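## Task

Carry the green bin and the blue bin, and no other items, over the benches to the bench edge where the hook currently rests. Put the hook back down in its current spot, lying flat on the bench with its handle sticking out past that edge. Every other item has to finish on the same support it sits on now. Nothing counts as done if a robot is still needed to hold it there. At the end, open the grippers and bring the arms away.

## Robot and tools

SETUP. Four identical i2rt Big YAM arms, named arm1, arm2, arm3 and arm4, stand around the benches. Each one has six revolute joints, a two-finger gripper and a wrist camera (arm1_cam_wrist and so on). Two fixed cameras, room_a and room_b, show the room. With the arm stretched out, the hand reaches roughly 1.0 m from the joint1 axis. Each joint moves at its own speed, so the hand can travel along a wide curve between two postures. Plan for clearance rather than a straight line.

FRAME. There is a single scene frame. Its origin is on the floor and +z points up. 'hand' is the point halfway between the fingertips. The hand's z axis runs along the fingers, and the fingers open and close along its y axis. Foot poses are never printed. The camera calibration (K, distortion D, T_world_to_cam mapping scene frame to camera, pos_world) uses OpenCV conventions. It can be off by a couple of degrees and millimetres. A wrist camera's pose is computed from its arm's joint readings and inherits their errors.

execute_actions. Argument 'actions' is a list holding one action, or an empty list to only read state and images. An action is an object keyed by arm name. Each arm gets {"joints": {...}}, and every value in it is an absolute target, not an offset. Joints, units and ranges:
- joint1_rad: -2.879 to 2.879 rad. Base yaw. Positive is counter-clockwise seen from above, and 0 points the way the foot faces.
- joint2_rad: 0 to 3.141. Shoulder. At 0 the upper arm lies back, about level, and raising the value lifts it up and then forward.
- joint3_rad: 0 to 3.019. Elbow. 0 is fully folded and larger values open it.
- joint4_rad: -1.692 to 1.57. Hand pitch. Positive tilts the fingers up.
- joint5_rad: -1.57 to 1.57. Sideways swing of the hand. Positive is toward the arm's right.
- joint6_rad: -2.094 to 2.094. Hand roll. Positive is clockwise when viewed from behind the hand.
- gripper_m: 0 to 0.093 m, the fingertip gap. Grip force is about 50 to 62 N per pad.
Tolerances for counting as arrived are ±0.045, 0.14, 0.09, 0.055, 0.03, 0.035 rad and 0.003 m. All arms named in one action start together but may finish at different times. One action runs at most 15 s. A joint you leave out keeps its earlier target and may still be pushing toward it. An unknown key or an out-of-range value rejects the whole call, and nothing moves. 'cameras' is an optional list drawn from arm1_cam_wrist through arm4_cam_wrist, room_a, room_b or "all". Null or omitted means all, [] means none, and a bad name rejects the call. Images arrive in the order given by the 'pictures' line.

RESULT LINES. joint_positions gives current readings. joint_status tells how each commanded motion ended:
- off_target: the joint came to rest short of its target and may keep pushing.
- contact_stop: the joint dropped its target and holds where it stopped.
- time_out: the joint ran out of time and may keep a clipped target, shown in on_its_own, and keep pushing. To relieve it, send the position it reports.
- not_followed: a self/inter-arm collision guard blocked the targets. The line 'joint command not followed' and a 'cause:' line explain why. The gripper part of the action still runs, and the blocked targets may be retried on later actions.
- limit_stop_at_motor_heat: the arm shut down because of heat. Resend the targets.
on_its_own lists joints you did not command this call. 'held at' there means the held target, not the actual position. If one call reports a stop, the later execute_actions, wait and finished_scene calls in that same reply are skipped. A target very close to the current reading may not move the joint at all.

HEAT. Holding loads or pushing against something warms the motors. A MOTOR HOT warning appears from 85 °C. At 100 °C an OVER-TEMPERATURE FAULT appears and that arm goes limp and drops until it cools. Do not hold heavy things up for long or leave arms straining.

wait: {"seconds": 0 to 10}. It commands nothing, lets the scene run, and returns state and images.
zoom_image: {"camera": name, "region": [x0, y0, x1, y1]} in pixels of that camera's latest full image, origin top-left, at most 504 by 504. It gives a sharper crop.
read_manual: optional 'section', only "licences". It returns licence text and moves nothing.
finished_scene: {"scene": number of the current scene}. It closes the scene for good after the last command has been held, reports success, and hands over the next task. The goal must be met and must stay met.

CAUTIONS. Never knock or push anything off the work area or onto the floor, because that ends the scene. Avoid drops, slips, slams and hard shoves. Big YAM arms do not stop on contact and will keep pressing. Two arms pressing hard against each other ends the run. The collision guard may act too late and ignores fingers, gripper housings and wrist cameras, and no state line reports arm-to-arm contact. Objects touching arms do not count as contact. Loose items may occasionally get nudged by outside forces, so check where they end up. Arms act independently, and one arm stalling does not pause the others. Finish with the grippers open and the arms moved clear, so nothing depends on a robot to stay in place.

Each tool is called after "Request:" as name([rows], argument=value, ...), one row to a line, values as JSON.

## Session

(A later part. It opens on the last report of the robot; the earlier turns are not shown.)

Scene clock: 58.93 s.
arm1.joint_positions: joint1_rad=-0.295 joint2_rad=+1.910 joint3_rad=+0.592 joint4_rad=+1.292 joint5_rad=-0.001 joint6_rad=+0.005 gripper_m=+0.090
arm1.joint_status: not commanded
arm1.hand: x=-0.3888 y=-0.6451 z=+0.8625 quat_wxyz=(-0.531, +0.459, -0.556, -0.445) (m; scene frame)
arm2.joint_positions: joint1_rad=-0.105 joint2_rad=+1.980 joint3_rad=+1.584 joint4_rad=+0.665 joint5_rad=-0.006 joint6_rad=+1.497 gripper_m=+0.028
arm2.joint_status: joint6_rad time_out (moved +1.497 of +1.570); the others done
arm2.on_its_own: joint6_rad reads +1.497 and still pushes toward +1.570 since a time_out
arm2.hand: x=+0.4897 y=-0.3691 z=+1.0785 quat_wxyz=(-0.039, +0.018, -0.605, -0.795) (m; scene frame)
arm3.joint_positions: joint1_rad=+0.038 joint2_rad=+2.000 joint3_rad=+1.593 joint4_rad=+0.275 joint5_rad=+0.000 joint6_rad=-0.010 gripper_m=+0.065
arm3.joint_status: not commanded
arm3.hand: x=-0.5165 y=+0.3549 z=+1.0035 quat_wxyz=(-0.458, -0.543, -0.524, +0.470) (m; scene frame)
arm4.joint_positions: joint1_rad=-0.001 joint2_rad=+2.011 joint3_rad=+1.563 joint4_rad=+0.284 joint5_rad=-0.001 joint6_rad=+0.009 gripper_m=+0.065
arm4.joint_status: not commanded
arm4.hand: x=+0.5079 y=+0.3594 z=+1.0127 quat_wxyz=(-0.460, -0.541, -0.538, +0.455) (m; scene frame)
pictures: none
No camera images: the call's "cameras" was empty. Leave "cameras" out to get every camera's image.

Request:
execute_actions([
  {"arm2":{"joints":{"joint2_rad":2.1,"joint3_rad":1.7,"joint4_rad":0.55}}},
], cameras=["arm4_cam_wrist","room_a"])

Request:
zoom_image(camera="room_a", region=[380,190,500,270])

Scene clock: 60.40 s.
arm1.joint_positions: joint1_rad=-0.295 joint2_rad=+1.910 joint3_rad=+0.592 joint4_rad=+1.292 joint5_rad=-0.001 joint6_rad=+0.005 gripper_m=+0.090
arm1.joint_status: not commanded
arm1.hand: x=-0.3888 y=-0.6451 z=+0.8625 quat_wxyz=(-0.531, +0.459, -0.556, -0.445) (m; scene frame)
arm2.joint_positions: joint1_rad=-0.105 joint2_rad=+2.140 joint3_rad=+1.628 joint4_rad=+0.540 joint5_rad=-0.002 joint6_rad=+1.500 gripper_m=+0.028
arm2.joint_status: all done
arm2.on_its_own: joint6_rad reads +1.500 and still pushes toward +1.570 since a time_out
arm2.hand: x=+0.4918 y=-0.3314 z=+0.9420 quat_wxyz=(-0.035, +0.018, -0.697, -0.716) (m; scene frame)
arm3.joint_positions: joint1_rad=+0.038 joint2_rad=+2.000 joint3_rad=+1.593 joint4_rad=+0.275 joint5_rad=+0.000 joint6_rad=-0.010 gripper_m=+0.065
arm3.joint_status: not commanded
arm3.hand: x=-0.5165 y=+0.3549 z=+1.0035 quat_wxyz=(-0.458, -0.543, -0.524, +0.470) (m; scene frame)
arm4.joint_positions: joint1_rad=-0.001 joint2_rad=+2.011 joint3_rad=+1.563 joint4_rad=+0.284 joint5_rad=-0.001 joint6_rad=+0.009 gripper_m=+0.065
arm4.joint_status: not commanded
arm4.hand: x=+0.5079 y=+0.3594 z=+1.0127 quat_wxyz=(-0.460, -0.541, -0.538, +0.455) (m; scene frame)
pictures: arm4_cam_wrist, room_a
camera_calibration (this result's frames):
arm4_cam_wrist: T_world_to_cam=[[-0.999958, 0.000233567, -0.00918344, 0.516901], [0.0066707, 0.705778, -0.708402, 0.462773], [0.00631601, -0.708434, -0.705749, 1.09482], [0, 0, 0, 1]] pos_world=[0.506877, 0.448868, 1.10524]
Images, in order (width x height): arm4_cam_wrist 896x504, room_a 896x504.

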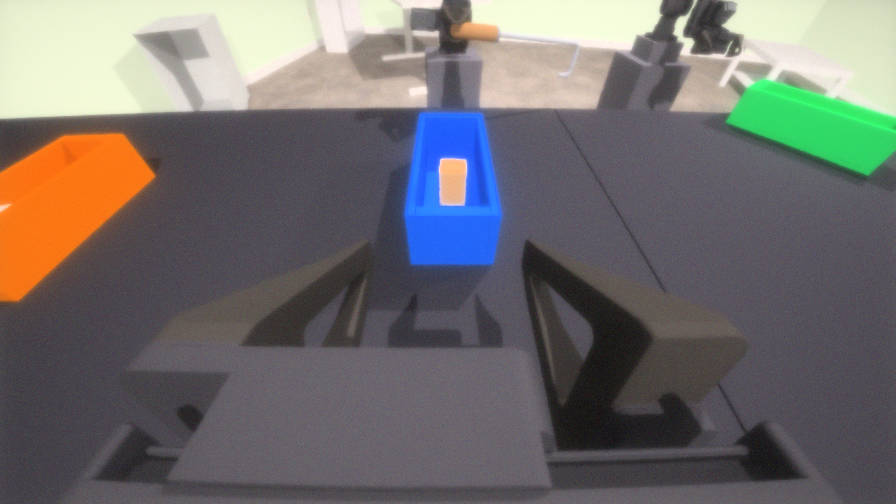

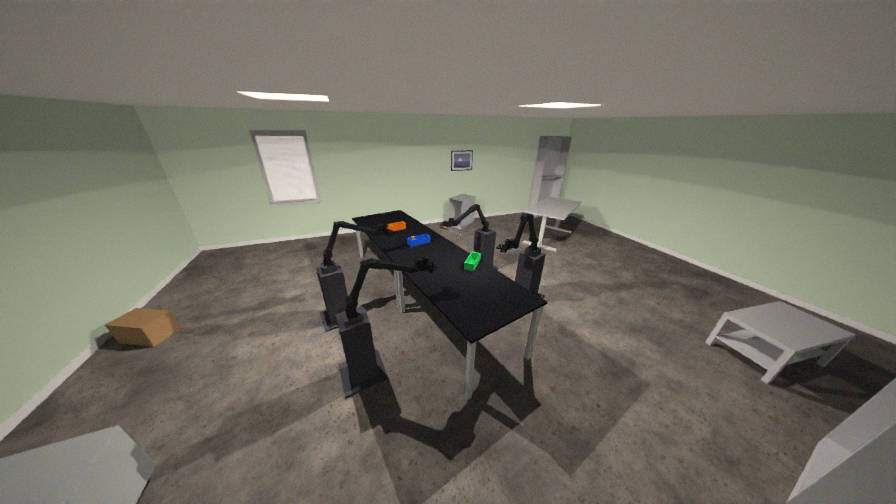

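Region (380, 190, 500, 270) of room_a's 896x504 image, scaled by 4.200, with more detail than that image has.

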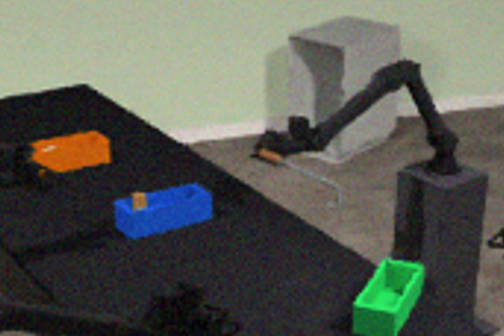

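Request:
execute_actions([
  {"arm2":{"joints":{"joint2_rad":2.3,"joint4_rad":0.65}}},
], cameras=[])

Request:
execute_actions([
  {"arm2":{"joints":{"joint2_rad":2.08,"joint3_rad":1.2,"joint4_rad":0.87,"joint1_rad":-0.07}}},
], cameras=[])

Request:
execute_actions([
  {"arm2":{"joints":{"joint2_rad":1.91,"joint3_rad":0.86,"joint4_rad":1.04,"joint1_rad":0.02}}},
], cameras=["arm4_cam_wrist"])

Scene clock: 62.07 s.
arm1.joint_positions: joint1_rad=-0.295 joint2_rad=+1.910 joint3_rad=+0.592 joint4_rad=+1.292 joint5_rad=-0.001 joint6_rad=+0.005 gripper_m=+0.090
arm1.joint_status: not commanded
arm1.hand: x=-0.3888 y=-0.6451 z=+0.8625 quat_wxyz=(-0.531, +0.459, -0.556, -0.445) (m; scene frame)
arm2.joint_positions: joint1_rad=-0.106 joint2_rad=+2.344 joint3_rad=+1.641 joint4_rad=+0.628 joint5_rad=+0.000 joint6_rad=+1.500 gripper_m=+0.028
arm2.joint_status: all done
arm2.on_its_own: joint6_rad reads +1.500 and still pushes toward +1.570 since a time_out
arm2.hand: x=+0.4936 y=-0.3217 z=+0.7986 quat_wxyz=(-0.035, +0.017, -0.732, -0.680) (m; scene frame)
arm3.joint_positions: joint1_rad=+0.038 joint2_rad=+2.000 joint3_rad=+1.593 joint4_rad=+0.275 joint5_rad=+0.000 joint6_rad=-0.010 gripper_m=+0.065
arm3.joint_status: not commanded
arm3.hand: x=-0.5165 y=+0.3549 z=+1.0035 quat_wxyz=(-0.458, -0.543, -0.524, +0.470) (m; scene frame)
arm4.joint_positions: joint1_rad=-0.001 joint2_rad=+2.011 joint3_rad=+1.563 joint4_rad=+0.284 joint5_rad=-0.001 joint6_rad=+0.009 gripper_m=+0.065
arm4.joint_status: not commanded
arm4.hand: x=+0.5079 y=+0.3594 z=+1.0127 quat_wxyz=(-0.460, -0.541, -0.538, +0.455) (m; scene frame)
pictures: none
No camera images: the call's "cameras" was empty. Leave "cameras" out to get every camera's image.

Scene clock: 63.50 s.
arm1.joint_positions: joint1_rad=-0.295 joint2_rad=+1.910 joint3_rad=+0.592 joint4_rad=+1.292 joint5_rad=-0.001 joint6_rad=+0.005 gripper_m=+0.090
arm1.joint_status: not commanded
arm1.hand: x=-0.3888 y=-0.6451 z=+0.8625 quat_wxyz=(-0.531, +0.459, -0.556, -0.445) (m; scene frame)
arm2.joint_positions: joint1_rad=-0.073 joint2_rad=+2.112 joint3_rad=+1.189 joint4_rad=+0.850 joint5_rad=-0.001 joint6_rad=+1.502 gripper_m=+0.028
arm2.joint_status: all done
arm2.on_its_own: joint6_rad reads +1.502 and still pushes toward +1.570 since a time_out
arm2.hand: x=+0.4653 y=-0.4421 z=+0.8064 quat_wxyz=(-0.022, +0.029, -0.732, -0.680) (m; scene frame)
arm3.joint_positions: joint1_rad=+0.038 joint2_rad=+2.000 joint3_rad=+1.593 joint4_rad=+0.275 joint5_rad=+0.000 joint6_rad=-0.010 gripper_m=+0.065
arm3.joint_status: not commanded
arm3.hand: x=-0.5165 y=+0.3549 z=+1.0035 quat_wxyz=(-0.458, -0.543, -0.524, +0.470) (m; scene frame)
arm4.joint_positions: joint1_rad=-0.001 joint2_rad=+2.011 joint3_rad=+1.563 joint4_rad=+0.284 joint5_rad=-0.001 joint6_rad=+0.009 gripper_m=+0.065
arm4.joint_status: not commanded
arm4.hand: x=+0.5079 y=+0.3594 z=+1.0127 quat_wxyz=(-0.460, -0.541, -0.538, +0.455) (m; scene frame)
pictures: none
No camera images: the call's "cameras" was empty. Leave "cameras" out to get every camera's image.

Scene clock: 64.63 s.
arm1.joint_positions: joint1_rad=-0.295 joint2_rad=+1.910 joint3_rad=+0.592 joint4_rad=+1.292 joint5_rad=-0.001 joint6_rad=+0.005 gripper_m=+0.090
arm1.joint_status: not commanded
arm1.hand: x=-0.3888 y=-0.6451 z=+0.8625 quat_wxyz=(-0.531, +0.459, -0.556, -0.445) (m; scene frame)
arm2.joint_positions: joint1_rad=+0.031 joint2_rad=+1.922 joint3_rad=+0.853 joint4_rad=+1.011 joint5_rad=+0.001 joint6_rad=+1.504 gripper_m=+0.028
arm2.joint_status: all done
arm2.on_its_own: joint6_rad reads +1.504 and still pushes toward +1.570 since a time_out
arm2.hand: x=+0.3993 y=-0.5516 z=+0.8226 quat_wxyz=(+0.013, +0.065, -0.724, -0.686) (m; scene frame)
arm3.joint_positions: joint1_rad=+0.038 joint2_rad=+2.000 joint3_rad=+1.593 joint4_rad=+0.275 joint5_rad=+0.000 joint6_rad=-0.010 gripper_m=+0.065
arm3.joint_status: not commanded
arm3.hand: x=-0.5165 y=+0.3549 z=+1.0035 quat_wxyz=(-0.458, -0.543, -0.524, +0.470) (m; scene frame)
arm4.joint_positions: joint1_rad=-0.001 joint2_rad=+2.011 joint3_rad=+1.563 joint4_rad=+0.284 joint5_rad=-0.001 joint6_rad=+0.009 gripper_m=+0.065
arm4.joint_status: not commanded
arm4.hand: x=+0.5079 y=+0.3594 z=+1.0127 quat_wxyz=(-0.460, -0.541, -0.538, +0.455) (m; scene frame)
pictures: arm4_cam_wrist
camera_calibration (this result's frames):
arm4_cam_wrist: T_world_to_cam=[[-0.999958, 0.000233567, -0.00918344, 0.516901], [0.0066707, 0.705778, -0.708402, 0.462773], [0.00631601, -0.708434, -0.705749, 1.09482], [0, 0, 0, 1]] pos_world=[0.506877, 0.448868, 1.10524]
Images, in order (width x height): arm4_cam_wrist 896x504.

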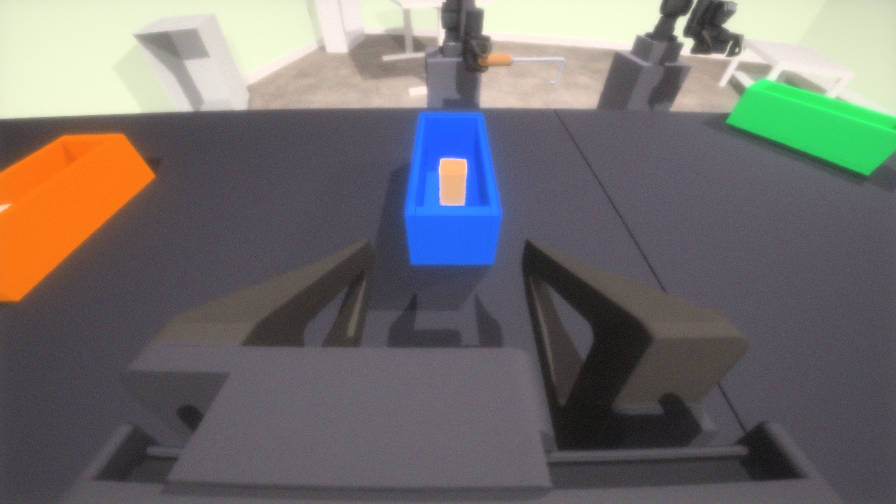

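Request:
execute_actions([
  {"arm2":{"joints":{"joint2_rad":1.6,"joint3_rad":1.3,"joint4_rad":0.4,"joint1_rad":-0.035,"joint6_rad":1.52}}},
], cameras=[])

Request:
execute_actions([
  {"arm2":{"joints":{"joint2_rad":2.35,"joint3_rad":2.4,"joint4_rad":0.1,"joint5_rad":1.55}}},
], cameras=["arm4_cam_wrist","room_a"])

Request:
zoom_image(camera="room_a", region=[380,190,500,270])

Scene clock: 67.73 s.
arm1.joint_positions: joint1_rad=-0.295 joint2_rad=+1.910 joint3_rad=+0.592 joint4_rad=+1.292 joint5_rad=-0.001 joint6_rad=+0.005 gripper_m=+0.090
arm1.joint_status: not commanded
arm1.hand: x=-0.3888 y=-0.6451 z=+0.8625 quat_wxyz=(-0.531, +0.459, -0.556, -0.445) (m; scene frame)
arm2.joint_positions: joint1_rad=-0.037 joint2_rad=+1.629 joint3_rad=+1.271 joint4_rad=+0.395 joint5_rad=-0.001 joint6_rad=+1.456 gripper_m=+0.028
arm2.joint_status: joint6_rad time_out (moved -0.048 of +0.016); the others done
arm2.on_its_own: joint6_rad reads +1.456 and still pushes toward +1.520 since a time_out
arm2.hand: x=+0.4388 y=-0.4787 z=+1.0890 quat_wxyz=(-0.027, +0.056, -0.691, -0.720) (m; scene frame)
arm3.joint_positions: joint1_rad=+0.038 joint2_rad=+2.000 joint3_rad=+1.593 joint4_rad=+0.275 joint5_rad=+0.000 joint6_rad=-0.010 gripper_m=+0.065
arm3.joint_status: not commanded
arm3.hand: x=-0.5165 y=+0.3549 z=+1.0035 quat_wxyz=(-0.458, -0.543, -0.524, +0.470) (m; scene frame)
arm4.joint_positions: joint1_rad=-0.001 joint2_rad=+2.011 joint3_rad=+1.563 joint4_rad=+0.284 joint5_rad=-0.001 joint6_rad=+0.009 gripper_m=+0.065
arm4.joint_status: not commanded
arm4.hand: x=+0.5079 y=+0.3594 z=+1.0127 quat_wxyz=(-0.460, -0.541, -0.538, +0.455) (m; scene frame)
pictures: none
No camera images: the call's "cameras" was empty. Leave "cameras" out to get every camera's image.

not run: a stop came earlier in this reply.

This scene's latest camera images include none from room_a. They are from: arm4_cam_wrist. Call execute_actions without "cameras", or with room_a in "cameras", to get its image.

Request:
execute_actions([
  {"arm2":{"joints":{"joint2_rad":2.35,"joint3_rad":2.4,"joint4_rad":0.15,"joint5_rad":1.55}}},
], cameras=["arm4_cam_wrist","room_a"])

Request:
zoom_image(camera="room_a", region=[380,190,500,270])

Scene clock: 71.63 s.
arm1.joint_positions: joint1_rad=-0.295 joint2_rad=+1.910 joint3_rad=+0.592 joint4_rad=+1.292 joint5_rad=-0.001 joint6_rad=+0.005 gripper_m=+0.090
arm1.joint_status: not commanded
arm1.hand: x=-0.3888 y=-0.6451 z=+0.8625 quat_wxyz=(-0.531, +0.459, -0.556, -0.445) (m; scene frame)
arm2.joint_positions: joint1_rad=-0.038 joint2_rad=+2.428 joint3_rad=+2.183 joint4_rad=+0.121 joint5_rad=+1.281 joint6_rad=+1.445 gripper_m=+0.028
arm2.joint_status: joint3_rad time_out (moved +0.912 of +1.129); joint5_rad time_out (moved +1.281 of +1.551); the others done
arm2.on_its_own: joint3_rad is held at +2.189, not at your +2.400, since a time_out; joint5_rad is held at +1.282, not at your +1.550, since a time_out; joint6_rad reads +1.445 and still pushes toward +1.520 since a time_out
arm2.hand: x=+0.5992 y=-0.3416 z=+0.9291 quat_wxyz=(-0.471, -0.343, -0.631, -0.512) (m; scene frame)
arm3.joint_positions: joint1_rad=+0.038 joint2_rad=+2.000 joint3_rad=+1.593 joint4_rad=+0.275 joint5_rad=+0.000 joint6_rad=-0.010 gripper_m=+0.065
arm3.joint_status: not commanded
arm3.hand: x=-0.5165 y=+0.3549 z=+1.0035 quat_wxyz=(-0.458, -0.543, -0.524, +0.470) (m; scene frame)
arm4.joint_positions: joint1_rad=-0.001 joint2_rad=+2.011 joint3_rad=+1.563 joint4_rad=+0.284 joint5_rad=-0.001 joint6_rad=+0.009 gripper_m=+0.065
arm4.joint_status: not commanded
arm4.hand: x=+0.5079 y=+0.3594 z=+1.0127 quat_wxyz=(-0.460, -0.541, -0.538, +0.455) (m; scene frame)
pictures: arm4_cam_wrist, room_a
joint command not followed: on one or more control steps a check withheld the commanded joint targets of the arm2 arm, and it was not sent them on those steps.
cause: the commanded joint targets would bring two parts of the arm too close to each other (its wrist (the part past joint 4) and its wrist camera); next, command targets that bring no two parts of the arm closer together.
camera_calibration (this result's frames):
arm4_cam_wrist: T_world_to_cam=[[-0.999958, 0.000233567, -0.00918344, 0.516901], [0.0066707, 0.705778, -0.708402, 0.462773], [0.00631601, -0.708434, -0.705749, 1.09482], [0, 0, 0, 1]] pos_world=[0.506877, 0.448868, 1.10524]
Images, in order (width x height): arm4_cam_wrist 896x504, room_a 896x504.

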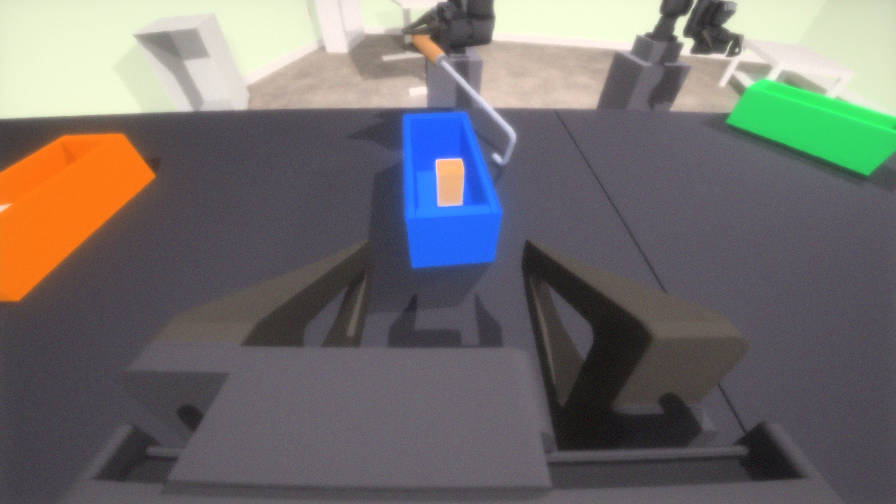

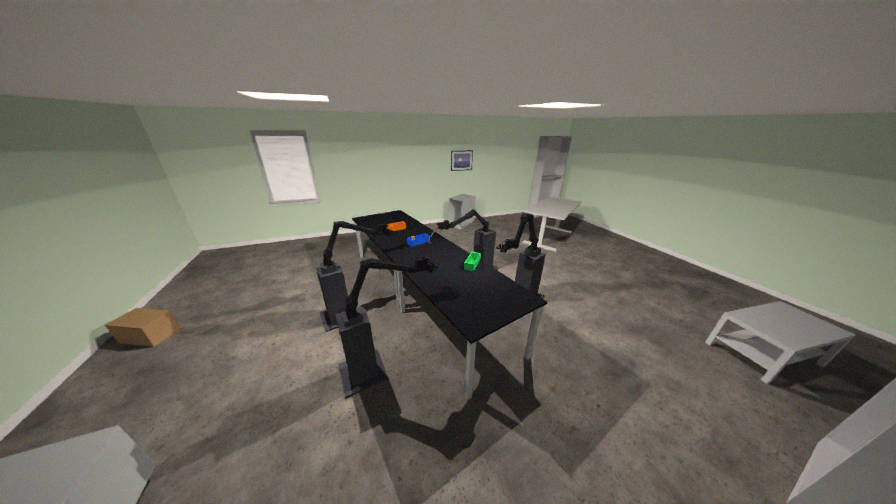

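Region (380, 190, 500, 270) of room_a's 896x504 image, scaled by 4.200, with more detail than that image has.

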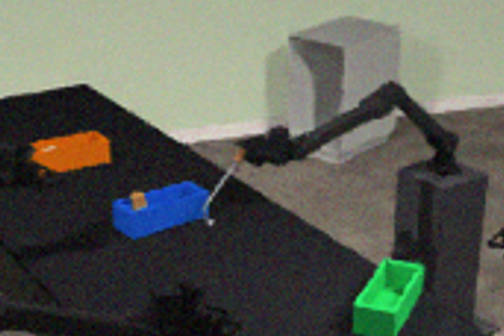

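Request:
execute_actions([
  {"arm2":{"joints":{"joint3_rad":2.5,"joint4_rad":0.35,"joint5_rad":1.22}}},
], cameras=[])

Request:
execute_actions([
  {"arm2":{"joints":{"joint1_rad":-0.13,"joint2_rad":2.56}}},
], cameras=["arm4_cam_wrist","room_a"])

Request:
zoom_image(camera="room_a", region=[380,190,500,270])

Scene clock: 73.20 s.
arm1.joint_positions: joint1_rad=-0.295 joint2_rad=+1.910 joint3_rad=+0.592 joint4_rad=+1.292 joint5_rad=-0.001 joint6_rad=+0.005 gripper_m=+0.090
arm1.joint_status: not commanded
arm1.hand: x=-0.3888 y=-0.6451 z=+0.8625 quat_wxyz=(-0.531, +0.459, -0.556, -0.445) (m; scene frame)
arm2.joint_positions: joint1_rad=-0.038 joint2_rad=+2.432 joint3_rad=+2.418 joint4_rad=+0.310 joint5_rad=+1.220 joint6_rad=+1.452 gripper_m=+0.028
arm2.joint_status: all done
arm2.on_its_own: joint6_rad reads +1.452 and still pushes toward +1.520 since a time_out
arm2.hand: x=+0.5947 y=-0.3247 z=+1.0694 quat_wxyz=(-0.367, -0.419, -0.522, -0.646) (m; scene frame)
arm3.joint_positions: joint1_rad=+0.038 joint2_rad=+2.000 joint3_rad=+1.593 joint4_rad=+0.275 joint5_rad=+0.000 joint6_rad=-0.010 gripper_m=+0.065
arm3.joint_status: not commanded
arm3.hand: x=-0.5165 y=+0.3549 z=+1.0035 quat_wxyz=(-0.458, -0.543, -0.524, +0.470) (m; scene frame)
arm4.joint_positions: joint1_rad=-0.001 joint2_rad=+2.011 joint3_rad=+1.563 joint4_rad=+0.284 joint5_rad=-0.001 joint6_rad=+0.009 gripper_m=+0.065
arm4.joint_status: not commanded
arm4.hand: x=+0.5079 y=+0.3594 z=+1.0127 quat_wxyz=(-0.460, -0.541, -0.538, +0.455) (m; scene frame)
pictures: none
No camera images: the call's "cameras" was empty. Leave "cameras" out to get every camera's image.

Scene clock: 74.63 s.
arm1.joint_positions: joint1_rad=-0.295 joint2_rad=+1.910 joint3_rad=+0.592 joint4_rad=+1.292 joint5_rad=-0.001 joint6_rad=+0.005 gripper_m=+0.090
arm1.joint_status: not commanded
arm1.hand: x=-0.3888 y=-0.6451 z=+0.8625 quat_wxyz=(-0.531, +0.459, -0.556, -0.445) (m; scene frame)
arm2.joint_positions: joint1_rad=-0.137 joint2_rad=+2.609 joint3_rad=+2.429 joint4_rad=+0.314 joint5_rad=+1.222 joint6_rad=+1.445 gripper_m=+0.028
arm2.joint_status: all done
arm2.on_its_own: joint6_rad reads +1.445 and still pushes toward +1.520 since a time_out
arm2.hand: x=+0.6824 y=-0.3138 z=+0.9235 quat_wxyz=(-0.433, -0.412, -0.553, -0.580) (m; scene frame)
arm3.joint_positions: joint1_rad=+0.038 joint2_rad=+2.000 joint3_rad=+1.593 joint4_rad=+0.275 joint5_rad=+0.000 joint6_rad=-0.010 gripper_m=+0.065
arm3.joint_status: not commanded
arm3.hand: x=-0.5165 y=+0.3549 z=+1.0035 quat_wxyz=(-0.458, -0.543, -0.524, +0.470) (m; scene frame)
arm4.joint_positions: joint1_rad=-0.001 joint2_rad=+2.011 joint3_rad=+1.563 joint4_rad=+0.284 joint5_rad=-0.001 joint6_rad=+0.009 gripper_m=+0.065
arm4.joint_status: not commanded
arm4.hand: x=+0.5079 y=+0.3594 z=+1.0127 quat_wxyz=(-0.460, -0.541, -0.538, +0.455) (m; scene frame)
pictures: arm4_cam_wrist, room_a
camera_calibration (this result's frames):
arm4_cam_wrist: T_world_to_cam=[[-0.999958, 0.000233567, -0.00918344, 0.516901], [0.0066707, 0.705778, -0.708402, 0.462773], [0.00631601, -0.708434, -0.705749, 1.09482], [0, 0, 0, 1]] pos_world=[0.506877, 0.448868, 1.10524]
Images, in order (width x height): arm4_cam_wrist 896x504, room_a 896x504.

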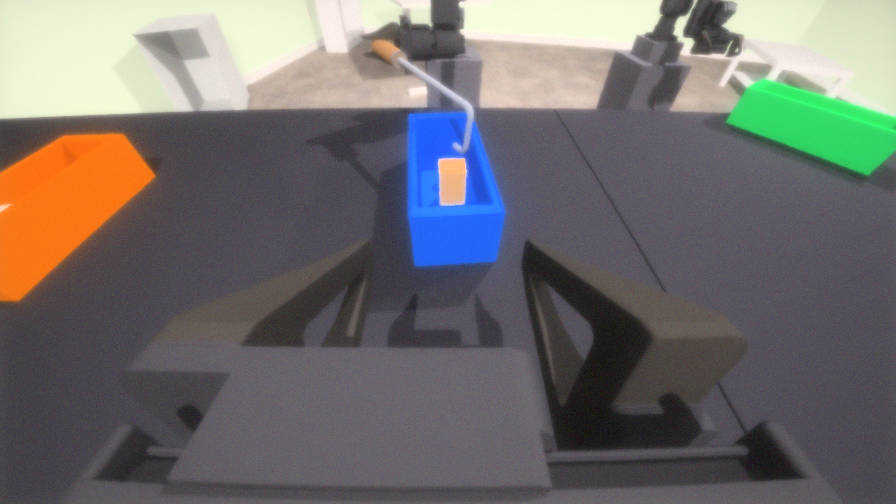

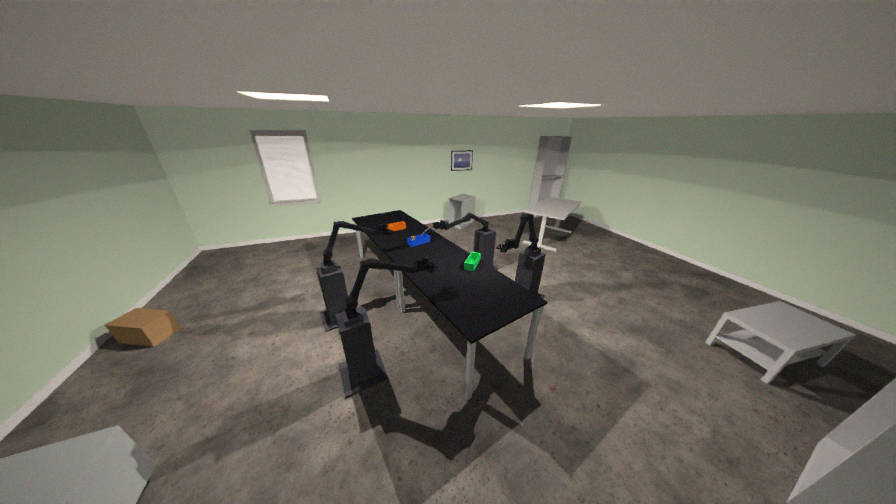

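Region (380, 190, 500, 270) of room_a's 896x504 image, scaled by 4.200, with more detail than that image has.

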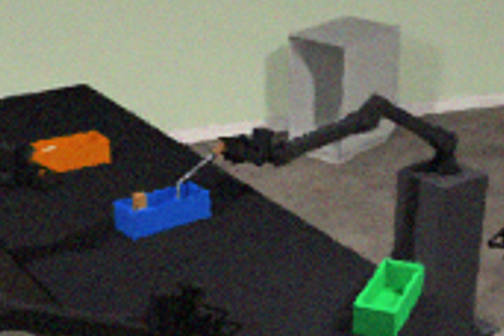

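Request:
execute_actions([
  {"arm2":{"joints":{"joint4_rad":0.2}}},
], cameras=[])

Request:
execute_actions([
  {"arm2":{"joints":{"joint2_rad":2.4,"joint3_rad":2.05,"joint4_rad":0.42}}},
], cameras=[])

Request:
execute_actions([
  {"arm2":{"joints":{"joint2_rad":2.24,"joint3_rad":1.75,"joint4_rad":0.57}}},
], cameras=["arm4_cam_wrist"])

Request:
execute_actions([
  {"arm2":{"joints":{"joint2_rad":2.1,"joint3_rad":1.5,"joint4_rad":0.68}}},
], cameras=[])

Request:
execute_actions([
  {"arm2":{"joints":{"joint2_rad":1.98,"joint3_rad":1.27,"joint4_rad":0.79}}},
], cameras=["arm4_cam_wrist","room_b"])

Request:
zoom_image(camera="room_b", region=[440,210,600,310])

Scene clock: 75.77 s.
arm1.joint_positions: joint1_rad=-0.295 joint2_rad=+1.910 joint3_rad=+0.592 joint4_rad=+1.292 joint5_rad=-0.001 joint6_rad=+0.005 gripper_m=+0.090
arm1.joint_status: not commanded
arm1.hand: x=-0.3888 y=-0.6451 z=+0.8625 quat_wxyz=(-0.531, +0.459, -0.556, -0.445) (m; scene frame)
arm2.joint_positions: joint1_rad=-0.137 joint2_rad=+2.608 joint3_rad=+2.429 joint4_rad=+0.189 joint5_rad=+1.222 joint6_rad=+1.448 gripper_m=+0.028
arm2.joint_status: all done
arm2.on_its_own: joint6_rad reads +1.448 and still pushes toward +1.520 since a time_out
arm2.hand: x=+0.6825 y=-0.3128 z=+0.9083 quat_wxyz=(-0.455, -0.388, -0.588, -0.544) (m; scene frame)
arm3.joint_positions: joint1_rad=+0.038 joint2_rad=+2.000 joint3_rad=+1.593 joint4_rad=+0.275 joint5_rad=+0.000 joint6_rad=-0.010 gripper_m=+0.065
arm3.joint_status: not commanded
arm3.hand: x=-0.5165 y=+0.3549 z=+1.0035 quat_wxyz=(-0.458, -0.543, -0.524, +0.470) (m; scene frame)
arm4.joint_positions: joint1_rad=-0.001 joint2_rad=+2.011 joint3_rad=+1.563 joint4_rad=+0.284 joint5_rad=-0.001 joint6_rad=+0.009 gripper_m=+0.065
arm4.joint_status: not commanded
arm4.hand: x=+0.5079 y=+0.3594 z=+1.0127 quat_wxyz=(-0.460, -0.541, -0.538, +0.455) (m; scene frame)
pictures: none
No camera images: the call's "cameras" was empty. Leave "cameras" out to get every camera's image.

Scene clock: 77.17 s.
arm1.joint_positions: joint1_rad=-0.295 joint2_rad=+1.910 joint3_rad=+0.592 joint4_rad=+1.292 joint5_rad=-0.001 joint6_rad=+0.005 gripper_m=+0.090
arm1.joint_status: not commanded
arm1.hand: x=-0.3888 y=-0.6451 z=+0.8625 quat_wxyz=(-0.531, +0.459, -0.556, -0.445) (m; scene frame)
arm2.joint_positions: joint1_rad=-0.137 joint2_rad=+2.427 joint3_rad=+2.041 joint4_rad=+0.385 joint5_rad=+1.222 joint6_rad=+1.476 gripper_m=+0.028
arm2.joint_status: all done
arm2.on_its_own: joint6_rad reads +1.476 and still pushes toward +1.520 since a time_out
arm2.hand: x=+0.6795 y=-0.3649 z=+0.8935 quat_wxyz=(-0.450, -0.394, -0.586, -0.547) (m; scene frame)
arm3.joint_positions: joint1_rad=+0.038 joint2_rad=+2.000 joint3_rad=+1.593 joint4_rad=+0.275 joint5_rad=+0.000 joint6_rad=-0.010 gripper_m=+0.065
arm3.joint_status: not commanded
arm3.hand: x=-0.5165 y=+0.3549 z=+1.0035 quat_wxyz=(-0.458, -0.543, -0.524, +0.470) (m; scene frame)
arm4.joint_positions: joint1_rad=-0.001 joint2_rad=+2.011 joint3_rad=+1.563 joint4_rad=+0.284 joint5_rad=-0.001 joint6_rad=+0.009 gripper_m=+0.065
arm4.joint_status: not commanded
arm4.hand: x=+0.5079 y=+0.3594 z=+1.0127 quat_wxyz=(-0.460, -0.541, -0.538, +0.455) (m; scene frame)
pictures: none
No camera images: the call's "cameras" was empty. Leave "cameras" out to get every camera's image.

Scene clock: 78.23 s.
arm1.joint_positions: joint1_rad=-0.295 joint2_rad=+1.910 joint3_rad=+0.592 joint4_rad=+1.292 joint5_rad=-0.001 joint6_rad=+0.005 gripper_m=+0.090
arm1.joint_status: not commanded
arm1.hand: x=-0.3888 y=-0.6451 z=+0.8625 quat_wxyz=(-0.531, +0.459, -0.556, -0.445) (m; scene frame)
arm2.joint_positions: joint1_rad=-0.136 joint2_rad=+2.267 joint3_rad=+1.745 joint4_rad=+0.524 joint5_rad=+1.221 joint6_rad=+1.463 gripper_m=+0.028
arm2.joint_status: all done
arm2.on_its_own: joint6_rad reads +1.463 and still pushes toward +1.520 since a time_out
arm2.hand: x=+0.6758 y=-0.4228 z=+0.8972 quat_wxyz=(-0.452, -0.390, -0.588, -0.546) (m; scene frame)
arm3.joint_positions: joint1_rad=+0.038 joint2_rad=+2.000 joint3_rad=+1.593 joint4_rad=+0.275 joint5_rad=+0.000 joint6_rad=-0.010 gripper_m=+0.065
arm3.joint_status: not commanded
arm3.hand: x=-0.5165 y=+0.3549 z=+1.0035 quat_wxyz=(-0.458, -0.543, -0.524, +0.470) (m; scene frame)
arm4.joint_positions: joint1_rad=-0.001 joint2_rad=+2.011 joint3_rad=+1.563 joint4_rad=+0.284 joint5_rad=-0.001 joint6_rad=+0.009 gripper_m=+0.065
arm4.joint_status: not commanded
arm4.hand: x=+0.5079 y=+0.3594 z=+1.0127 quat_wxyz=(-0.460, -0.541, -0.538, +0.455) (m; scene frame)
pictures: arm4_cam_wrist
camera_calibration (this result's frames):
arm4_cam_wrist: T_world_to_cam=[[-0.999958, 0.000233567, -0.00918344, 0.516901], [0.0066707, 0.705778, -0.708402, 0.462773], [0.00631601, -0.708434, -0.705749, 1.09482], [0, 0, 0, 1]] pos_world=[0.506877, 0.448868, 1.10524]
Images, in order (width x height): arm4_cam_wrist 896x504.

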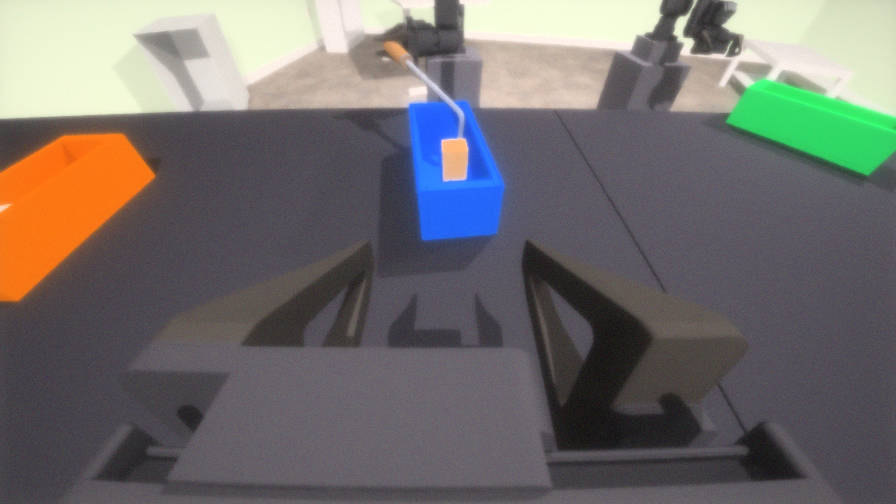

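Scene clock: 79.23 s.
arm1.joint_positions: joint1_rad=-0.295 joint2_rad=+1.910 joint3_rad=+0.592 joint4_rad=+1.292 joint5_rad=-0.001 joint6_rad=+0.005 gripper_m=+0.090
arm1.joint_status: not commanded
arm1.hand: x=-0.3888 y=-0.6451 z=+0.8625 quat_wxyz=(-0.531, +0.459, -0.556, -0.445) (m; scene frame)
arm2.joint_positions: joint1_rad=-0.136 joint2_rad=+2.130 joint3_rad=+1.496 joint4_rad=+0.632 joint5_rad=+1.221 joint6_rad=+1.460 gripper_m=+0.028
arm2.joint_status: all done
arm2.on_its_own: joint6_rad reads +1.460 and still pushes toward +1.520 since a time_out
arm2.hand: x=+0.6724 y=-0.4825 z=+0.8991 quat_wxyz=(-0.454, -0.389, -0.589, -0.544) (m; scene frame)
arm3.joint_positions: joint1_rad=+0.038 joint2_rad=+2.000 joint3_rad=+1.593 joint4_rad=+0.275 joint5_rad=+0.000 joint6_rad=-0.010 gripper_m=+0.065
arm3.joint_status: not commanded
arm3.hand: x=-0.5165 y=+0.3549 z=+1.0035 quat_wxyz=(-0.458, -0.543, -0.524, +0.470) (m; scene frame)
arm4.joint_positions: joint1_rad=-0.001 joint2_rad=+2.011 joint3_rad=+1.563 joint4_rad=+0.284 joint5_rad=-0.001 joint6_rad=+0.009 gripper_m=+0.065
arm4.joint_status: not commanded
arm4.hand: x=+0.5079 y=+0.3594 z=+1.0127 quat_wxyz=(-0.460, -0.541, -0.538, +0.455) (m; scene frame)
pictures: none
No camera images: the call's "cameras" was empty. Leave "cameras" out to get every camera's image.

Scene clock: 80.20 s.
arm1.joint_positions: joint1_rad=-0.295 joint2_rad=+1.910 joint3_rad=+0.592 joint4_rad=+1.292 joint5_rad=-0.001 joint6_rad=+0.005 gripper_m=+0.090
arm1.joint_status: not commanded
arm1.hand: x=-0.3888 y=-0.6451 z=+0.8625 quat_wxyz=(-0.531, +0.459, -0.556, -0.445) (m; scene frame)
arm2.joint_positions: joint1_rad=-0.136 joint2_rad=+2.007 joint3_rad=+1.265 joint4_rad=+0.743 joint5_rad=+1.221 joint6_rad=+1.460 gripper_m=+0.028
arm2.joint_status: all done
arm2.on_its_own: joint6_rad reads +1.460 and still pushes toward +1.520 since a time_out
arm2.hand: x=+0.6688 y=-0.5455 z=+0.8973 quat_wxyz=(-0.453, -0.389, -0.589, -0.545) (m; scene frame)
arm3.joint_positions: joint1_rad=+0.038 joint2_rad=+2.000 joint3_rad=+1.593 joint4_rad=+0.275 joint5_rad=+0.000 joint6_rad=-0.010 gripper_m=+0.065
arm3.joint_status: not commanded
arm3.hand: x=-0.5165 y=+0.3549 z=+1.0035 quat_wxyz=(-0.458, -0.543, -0.524, +0.470) (m; scene frame)
arm4.joint_positions: joint1_rad=-0.001 joint2_rad=+2.011 joint3_rad=+1.563 joint4_rad=+0.284 joint5_rad=-0.001 joint6_rad=+0.009 gripper_m=+0.065
arm4.joint_status: not commanded
arm4.hand: x=+0.5079 y=+0.3594 z=+1.0127 quat_wxyz=(-0.460, -0.541, -0.538, +0.455) (m; scene frame)
pictures: arm4_cam_wrist, room_b
camera_calibration (this result's frames):
arm4_cam_wrist: T_world_to_cam=[[-0.999958, 0.000233567, -0.00918344, 0.516901], [0.0066707, 0.705778, -0.708402, 0.462773], [0.00631601, -0.708434, -0.705749, 1.09482], [0, 0, 0, 1]] pos_world=[0.506877, 0.448868, 1.10524]
Images, in order (width x height): arm4_cam_wrist 896x504, room_b 896x504.

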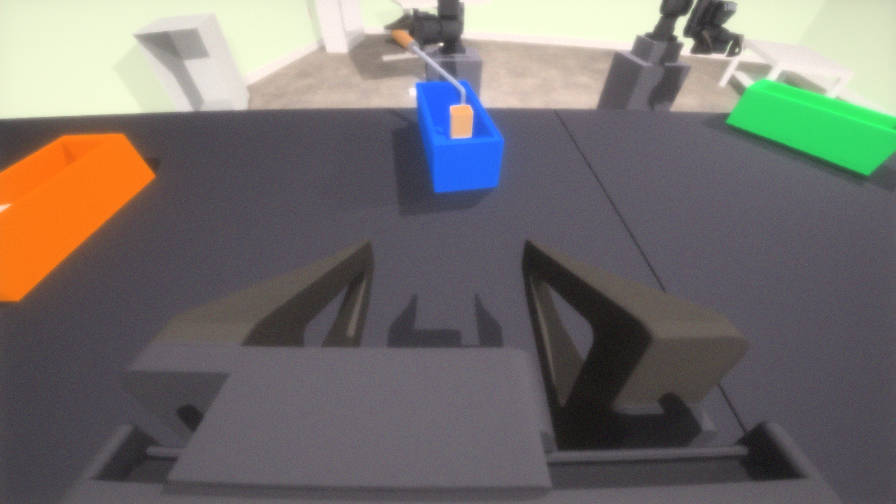

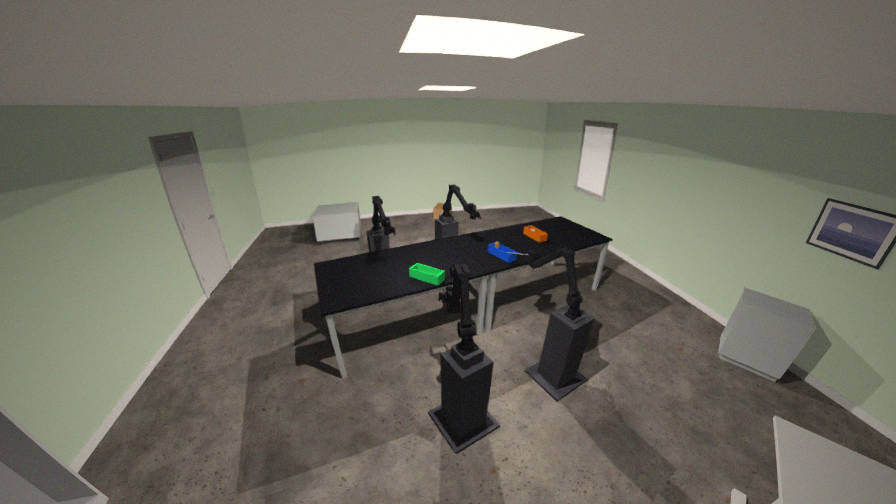

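Region (440, 210, 600, 310) of room_b's 896x504 image, scaled by 3.150, with more detail than that image has; it fills the top 315 rows of this view, and the rest is white.

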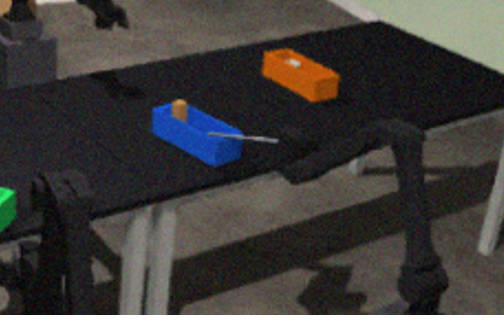

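Request:
execute_actions([
  {"arm2":{"joints":{"joint2_rad":1.87,"joint3_rad":1.05,"joint4_rad":0.9}}},
], cameras=[])

Request:
execute_actions([
  {"arm2":{"joints":{"joint2_rad":1.95,"joint3_rad":1.22,"joint4_rad":0.83}}},
], cameras=[])

Request:
execute_actions([
  {"arm2":{"joints":{"joint2_rad":1.6}}},
], cameras=["arm4_cam_wrist","room_b"])

Request:
zoom_image(camera="room_b", region=[440,210,600,310])

Scene clock: 81.40 s.
arm1.joint_positions: joint1_rad=-0.295 joint2_rad=+1.910 joint3_rad=+0.592 joint4_rad=+1.292 joint5_rad=-0.001 joint6_rad=+0.005 gripper_m=+0.090
arm1.joint_status: not commanded
arm1.hand: x=-0.3888 y=-0.6451 z=+0.8625 quat_wxyz=(-0.531, +0.459, -0.556, -0.445) (m; scene frame)
arm2.joint_positions: joint1_rad=-0.136 joint2_rad=+1.895 joint3_rad=+1.047 joint4_rad=+0.856 joint5_rad=+1.222 joint6_rad=+1.463 gripper_m=+0.028
arm2.joint_status: all done
arm2.on_its_own: joint6_rad reads +1.463 and still pushes toward +1.520 since a time_out
arm2.hand: x=+0.6650 y=-0.6110 z=+0.8925 quat_wxyz=(-0.451, -0.392, -0.586, -0.547) (m; scene frame)
arm3.joint_positions: joint1_rad=+0.038 joint2_rad=+2.000 joint3_rad=+1.593 joint4_rad=+0.275 joint5_rad=+0.000 joint6_rad=-0.010 gripper_m=+0.065
arm3.joint_status: not commanded
arm3.hand: x=-0.5165 y=+0.3549 z=+1.0035 quat_wxyz=(-0.458, -0.543, -0.524, +0.470) (m; scene frame)
arm4.joint_positions: joint1_rad=-0.001 joint2_rad=+2.011 joint3_rad=+1.563 joint4_rad=+0.284 joint5_rad=-0.001 joint6_rad=+0.009 gripper_m=+0.065
arm4.joint_status: not commanded
arm4.hand: x=+0.5079 y=+0.3594 z=+1.0127 quat_wxyz=(-0.460, -0.541, -0.538, +0.455) (m; scene frame)
pictures: none
No camera images: the call's "cameras" was empty. Leave "cameras" out to get every camera's image.

Scene clock: 82.23 s.
arm1.joint_positions: joint1_rad=-0.295 joint2_rad=+1.910 joint3_rad=+0.592 joint4_rad=+1.292 joint5_rad=-0.001 joint6_rad=+0.005 gripper_m=+0.090
arm1.joint_status: not commanded
arm1.hand: x=-0.3888 y=-0.6451 z=+0.8625 quat_wxyz=(-0.531, +0.459, -0.556, -0.445) (m; scene frame)
arm2.joint_positions: joint1_rad=-0.136 joint2_rad=+1.960 joint3_rad=+1.147 joint4_rad=+0.823 joint5_rad=+1.220 joint6_rad=+1.474 gripper_m=+0.028
arm2.joint_status: all done
arm2.on_its_own: joint6_rad reads +1.474 and still pushes toward +1.520 since a time_out
arm2.hand: x=+0.6668 y=-0.5793 z=+0.8891 quat_wxyz=(-0.447, -0.395, -0.583, -0.551) (m; scene frame)
arm3.joint_positions: joint1_rad=+0.038 joint2_rad=+2.000 joint3_rad=+1.593 joint4_rad=+0.275 joint5_rad=+0.000 joint6_rad=-0.010 gripper_m=+0.065
arm3.joint_status: not commanded
arm3.hand: x=-0.5165 y=+0.3549 z=+1.0035 quat_wxyz=(-0.458, -0.543, -0.524, +0.470) (m; scene frame)
arm4.joint_positions: joint1_rad=-0.001 joint2_rad=+2.011 joint3_rad=+1.563 joint4_rad=+0.284 joint5_rad=-0.001 joint6_rad=+0.009 gripper_m=+0.065
arm4.joint_status: not commanded
arm4.hand: x=+0.5079 y=+0.3594 z=+1.0127 quat_wxyz=(-0.460, -0.541, -0.538, +0.455) (m; scene frame)
pictures: none
No camera images: the call's "cameras" was empty. Leave "cameras" out to get every camera's image.

Scene clock: 83.93 s.
arm1.joint_positions: joint1_rad=-0.295 joint2_rad=+1.910 joint3_rad=+0.592 joint4_rad=+1.292 joint5_rad=-0.001 joint6_rad=+0.005 gripper_m=+0.090
arm1.joint_status: not commanded
arm1.hand: x=-0.3888 y=-0.6451 z=+0.8625 quat_wxyz=(-0.531, +0.459, -0.556, -0.445) (m; scene frame)
arm2.joint_positions: joint1_rad=-0.136 joint2_rad=+1.631 joint3_rad=+1.168 joint4_rad=+0.808 joint5_rad=+1.220 joint6_rad=+1.453 gripper_m=+0.028
arm2.joint_status: all done
arm2.on_its_own: joint6_rad reads +1.453 and still pushes toward +1.520 since a time_out
arm2.hand: x=+0.6635 y=-0.6239 z=+1.0892 quat_wxyz=(-0.387, -0.453, -0.484, -0.640) (m; scene frame)
arm3.joint_positions: joint1_rad=+0.038 joint2_rad=+2.000 joint3_rad=+1.593 joint4_rad=+0.275 joint5_rad=+0.000 joint6_rad=-0.010 gripper_m=+0.065
arm3.joint_status: not commanded
arm3.hand: x=-0.5165 y=+0.3549 z=+1.0035 quat_wxyz=(-0.458, -0.543, -0.524, +0.470) (m; scene frame)
arm4.joint_positions: joint1_rad=-0.001 joint2_rad=+2.011 joint3_rad=+1.563 joint4_rad=+0.284 joint5_rad=-0.001 joint6_rad=+0.009 gripper_m=+0.065
arm4.joint_status: not commanded
arm4.hand: x=+0.5079 y=+0.3594 z=+1.0127 quat_wxyz=(-0.460, -0.541, -0.538, +0.455) (m; scene frame)
pictures: arm4_cam_wrist, room_b
camera_calibration (this result's frames):
arm4_cam_wrist: T_world_to_cam=[[-0.999958, 0.000233567, -0.00918344, 0.516901], [0.0066707, 0.705778, -0.708402, 0.462773], [0.00631601, -0.708434, -0.705749, 1.09482], [0, 0, 0, 1]] pos_world=[0.506877, 0.448868, 1.10524]
Images, in order (width x height): arm4_cam_wrist 896x504, room_b 896x504.

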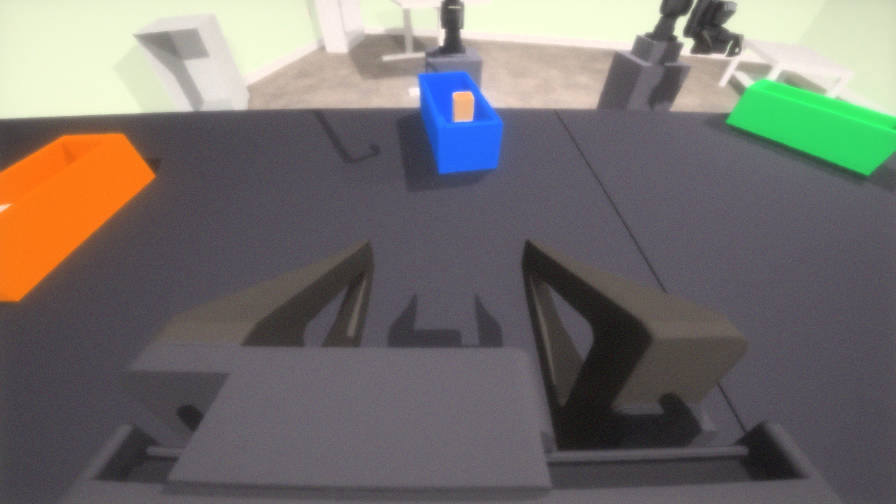

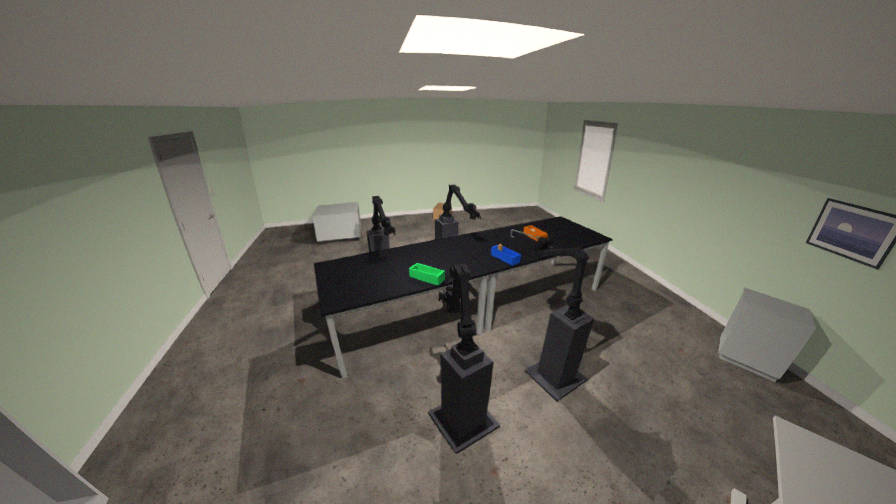

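Region (440, 210, 600, 310) of room_b's 896x504 image, scaled by 3.150, with more detail than that image has; it fills the top 315 rows of this view, and the rest is white.

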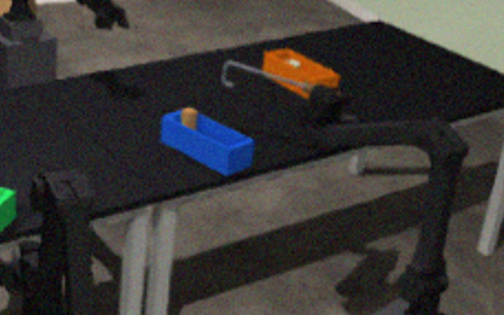

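Request:
execute_actions([
  {"arm2":{"joints":{"joint2_rad":1.5,"joint3_rad":1.5,"joint4_rad":1.4,"joint1_rad":0.47,"joint5_rad":0,"joint6_rad":0}},"arm1":{"joints":{"joint1_rad":0.2}},"arm3":{"joints":{"joint2_rad":1.2,"joint3_rad":0.8}},"arm4":{"joints":{"joint2_rad":1.2,"joint3_rad":0.8}}},
], cameras=[])

Request:
execute_actions([
  {"arm2":{"joints":{"joint2_rad":2.2,"joint3_rad":2.05,"joint4_rad":1.55}}},
], cameras=[])

Request:
execute_actions([
  {"arm2":{"joints":{"joint2_rad":2.45,"joint3_rad":2.1}}},
], cameras=["room_a"])

Request:
zoom_image(camera="room_a", region=[410,190,530,290])

Scene clock: 86.53 s.
arm1.joint_positions: joint1_rad=+0.205 joint2_rad=+1.910 joint3_rad=+0.592 joint4_rad=+1.292 joint5_rad=-0.001 joint6_rad=+0.005 gripper_m=+0.090
arm1.joint_status: all done
arm1.hand: x=-0.6618 y=-0.6628 z=+0.8642 quat_wxyz=(-0.404, +0.580, -0.426, -0.565) (m; scene frame)
arm2.joint_positions: joint1_rad=+0.477 joint2_rad=+1.517 joint3_rad=+1.444 joint4_rad=+1.375 joint5_rad=+0.003 joint6_rad=+0.009 gripper_m=+0.028
arm2.joint_status: all done
arm2.hand: x=+0.1958 y=-0.7552 z=+1.4299 quat_wxyz=(-0.478, +0.117, -0.066, -0.868) (m; scene frame)
arm3.joint_positions: joint1_rad=+0.038 joint2_rad=+1.193 joint3_rad=+0.800 joint4_rad=+0.285 joint5_rad=+0.000 joint6_rad=-0.010 gripper_m=+0.065
arm3.joint_status: all done
arm3.hand: x=-0.5082 y=+0.6473 z=+1.0772 quat_wxyz=(-0.464, -0.538, -0.518, +0.476) (m; scene frame)
arm4.joint_positions: joint1_rad=-0.001 joint2_rad=+1.197 joint3_rad=+0.799 joint4_rad=+0.291 joint5_rad=-0.001 joint6_rad=+0.009 gripper_m=+0.065
arm4.joint_status: all done
arm4.hand: x=+0.5072 y=+0.6478 z=+1.1075 quat_wxyz=(-0.476, -0.527, -0.525, +0.470) (m; scene frame)
pictures: none
No camera images: the call's "cameras" was empty. Leave "cameras" out to get every camera's image.

Scene clock: 88.50 s.
arm1.joint_positions: joint1_rad=+0.205 joint2_rad=+1.910 joint3_rad=+0.592 joint4_rad=+1.292 joint5_rad=-0.001 joint6_rad=+0.005 gripper_m=+0.090
arm1.joint_status: not commanded
arm1.hand: x=-0.6618 y=-0.6628 z=+0.8642 quat_wxyz=(-0.404, +0.580, -0.426, -0.565) (m; scene frame)
arm2.joint_positions: joint1_rad=+0.477 joint2_rad=+2.225 joint3_rad=+1.971 joint4_rad=+1.529 joint5_rad=+0.003 joint6_rad=+0.008 gripper_m=+0.028
arm2.joint_status: all done
arm2.hand: x=+0.0737 y=-0.5577 z=+1.2365 quat_wxyz=(-0.477, +0.130, -0.072, -0.866) (m; scene frame)
arm3.joint_positions: joint1_rad=+0.038 joint2_rad=+1.193 joint3_rad=+0.800 joint4_rad=+0.285 joint5_rad=+0.000 joint6_rad=-0.010 gripper_m=+0.065
arm3.joint_status: not commanded
arm3.hand: x=-0.5082 y=+0.6473 z=+1.0772 quat_wxyz=(-0.464, -0.538, -0.518, +0.476) (m; scene frame)
arm4.joint_positions: joint1_rad=-0.001 joint2_rad=+1.197 joint3_rad=+0.799 joint4_rad=+0.291 joint5_rad=-0.001 joint6_rad=+0.009 gripper_m=+0.065
arm4.joint_status: not commanded
arm4.hand: x=+0.5072 y=+0.6478 z=+1.1075 quat_wxyz=(-0.476, -0.527, -0.525, +0.470) (m; scene frame)
pictures: none
No camera images: the call's "cameras" was empty. Leave "cameras" out to get every camera's image.

Scene clock: 89.80 s.
arm1.joint_positions: joint1_rad=+0.205 joint2_rad=+1.910 joint3_rad=+0.592 joint4_rad=+1.292 joint5_rad=-0.001 joint6_rad=+0.005 gripper_m=+0.090
arm1.joint_status: not commanded
arm1.hand: x=-0.6618 y=-0.6628 z=+0.8642 quat_wxyz=(-0.404, +0.580, -0.426, -0.565) (m; scene frame)
arm2.joint_positions: joint1_rad=+0.477 joint2_rad=+2.469 joint3_rad=+2.048 joint4_rad=+1.544 joint5_rad=+0.000 joint6_rad=+0.006 gripper_m=+0.028
arm2.joint_status: all done
arm2.hand: x=+0.0385 y=-0.5001 z=+1.0866 quat_wxyz=(-0.472, +0.195, -0.107, -0.853) (m; scene frame)
arm3.joint_positions: joint1_rad=+0.038 joint2_rad=+1.193 joint3_rad=+0.800 joint4_rad=+0.285 joint5_rad=+0.000 joint6_rad=-0.010 gripper_m=+0.065
arm3.joint_status: not commanded
arm3.hand: x=-0.5082 y=+0.6473 z=+1.0772 quat_wxyz=(-0.464, -0.538, -0.518, +0.476) (m; scene frame)
arm4.joint_positions: joint1_rad=-0.001 joint2_rad=+1.197 joint3_rad=+0.799 joint4_rad=+0.291 joint5_rad=-0.001 joint6_rad=+0.009 gripper_m=+0.065
arm4.joint_status: not commanded
arm4.hand: x=+0.5072 y=+0.6478 z=+1.1075 quat_wxyz=(-0.476, -0.527, -0.525, +0.470) (m; scene frame)
pictures: room_a
Images, in order (width x height): room_a 896x504.

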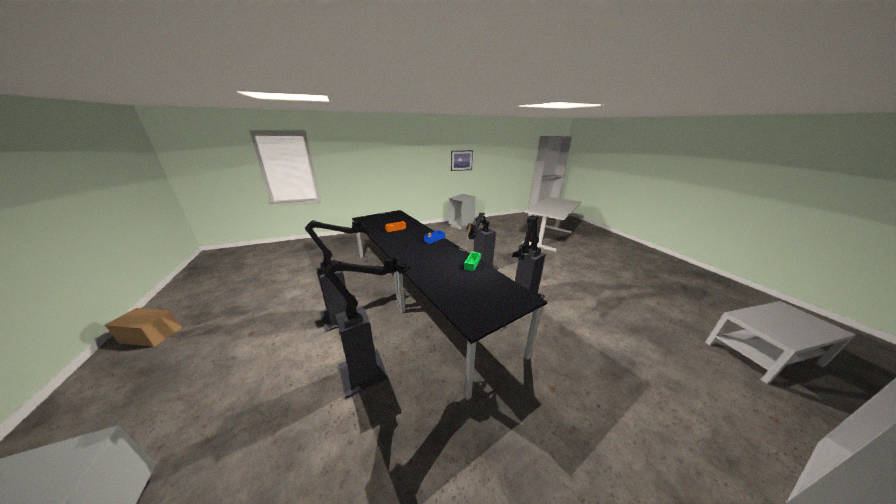

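Region (410, 190, 530, 290) of room_a's 896x504 image, scaled by 4.200, with more detail than that image has.

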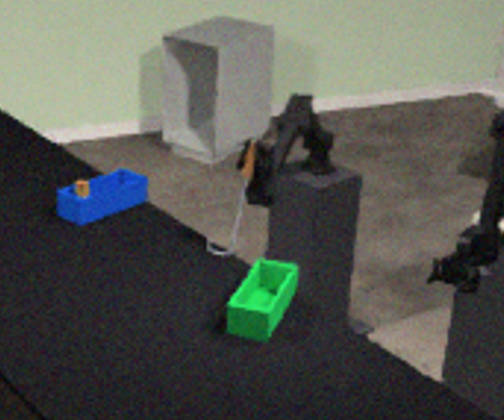

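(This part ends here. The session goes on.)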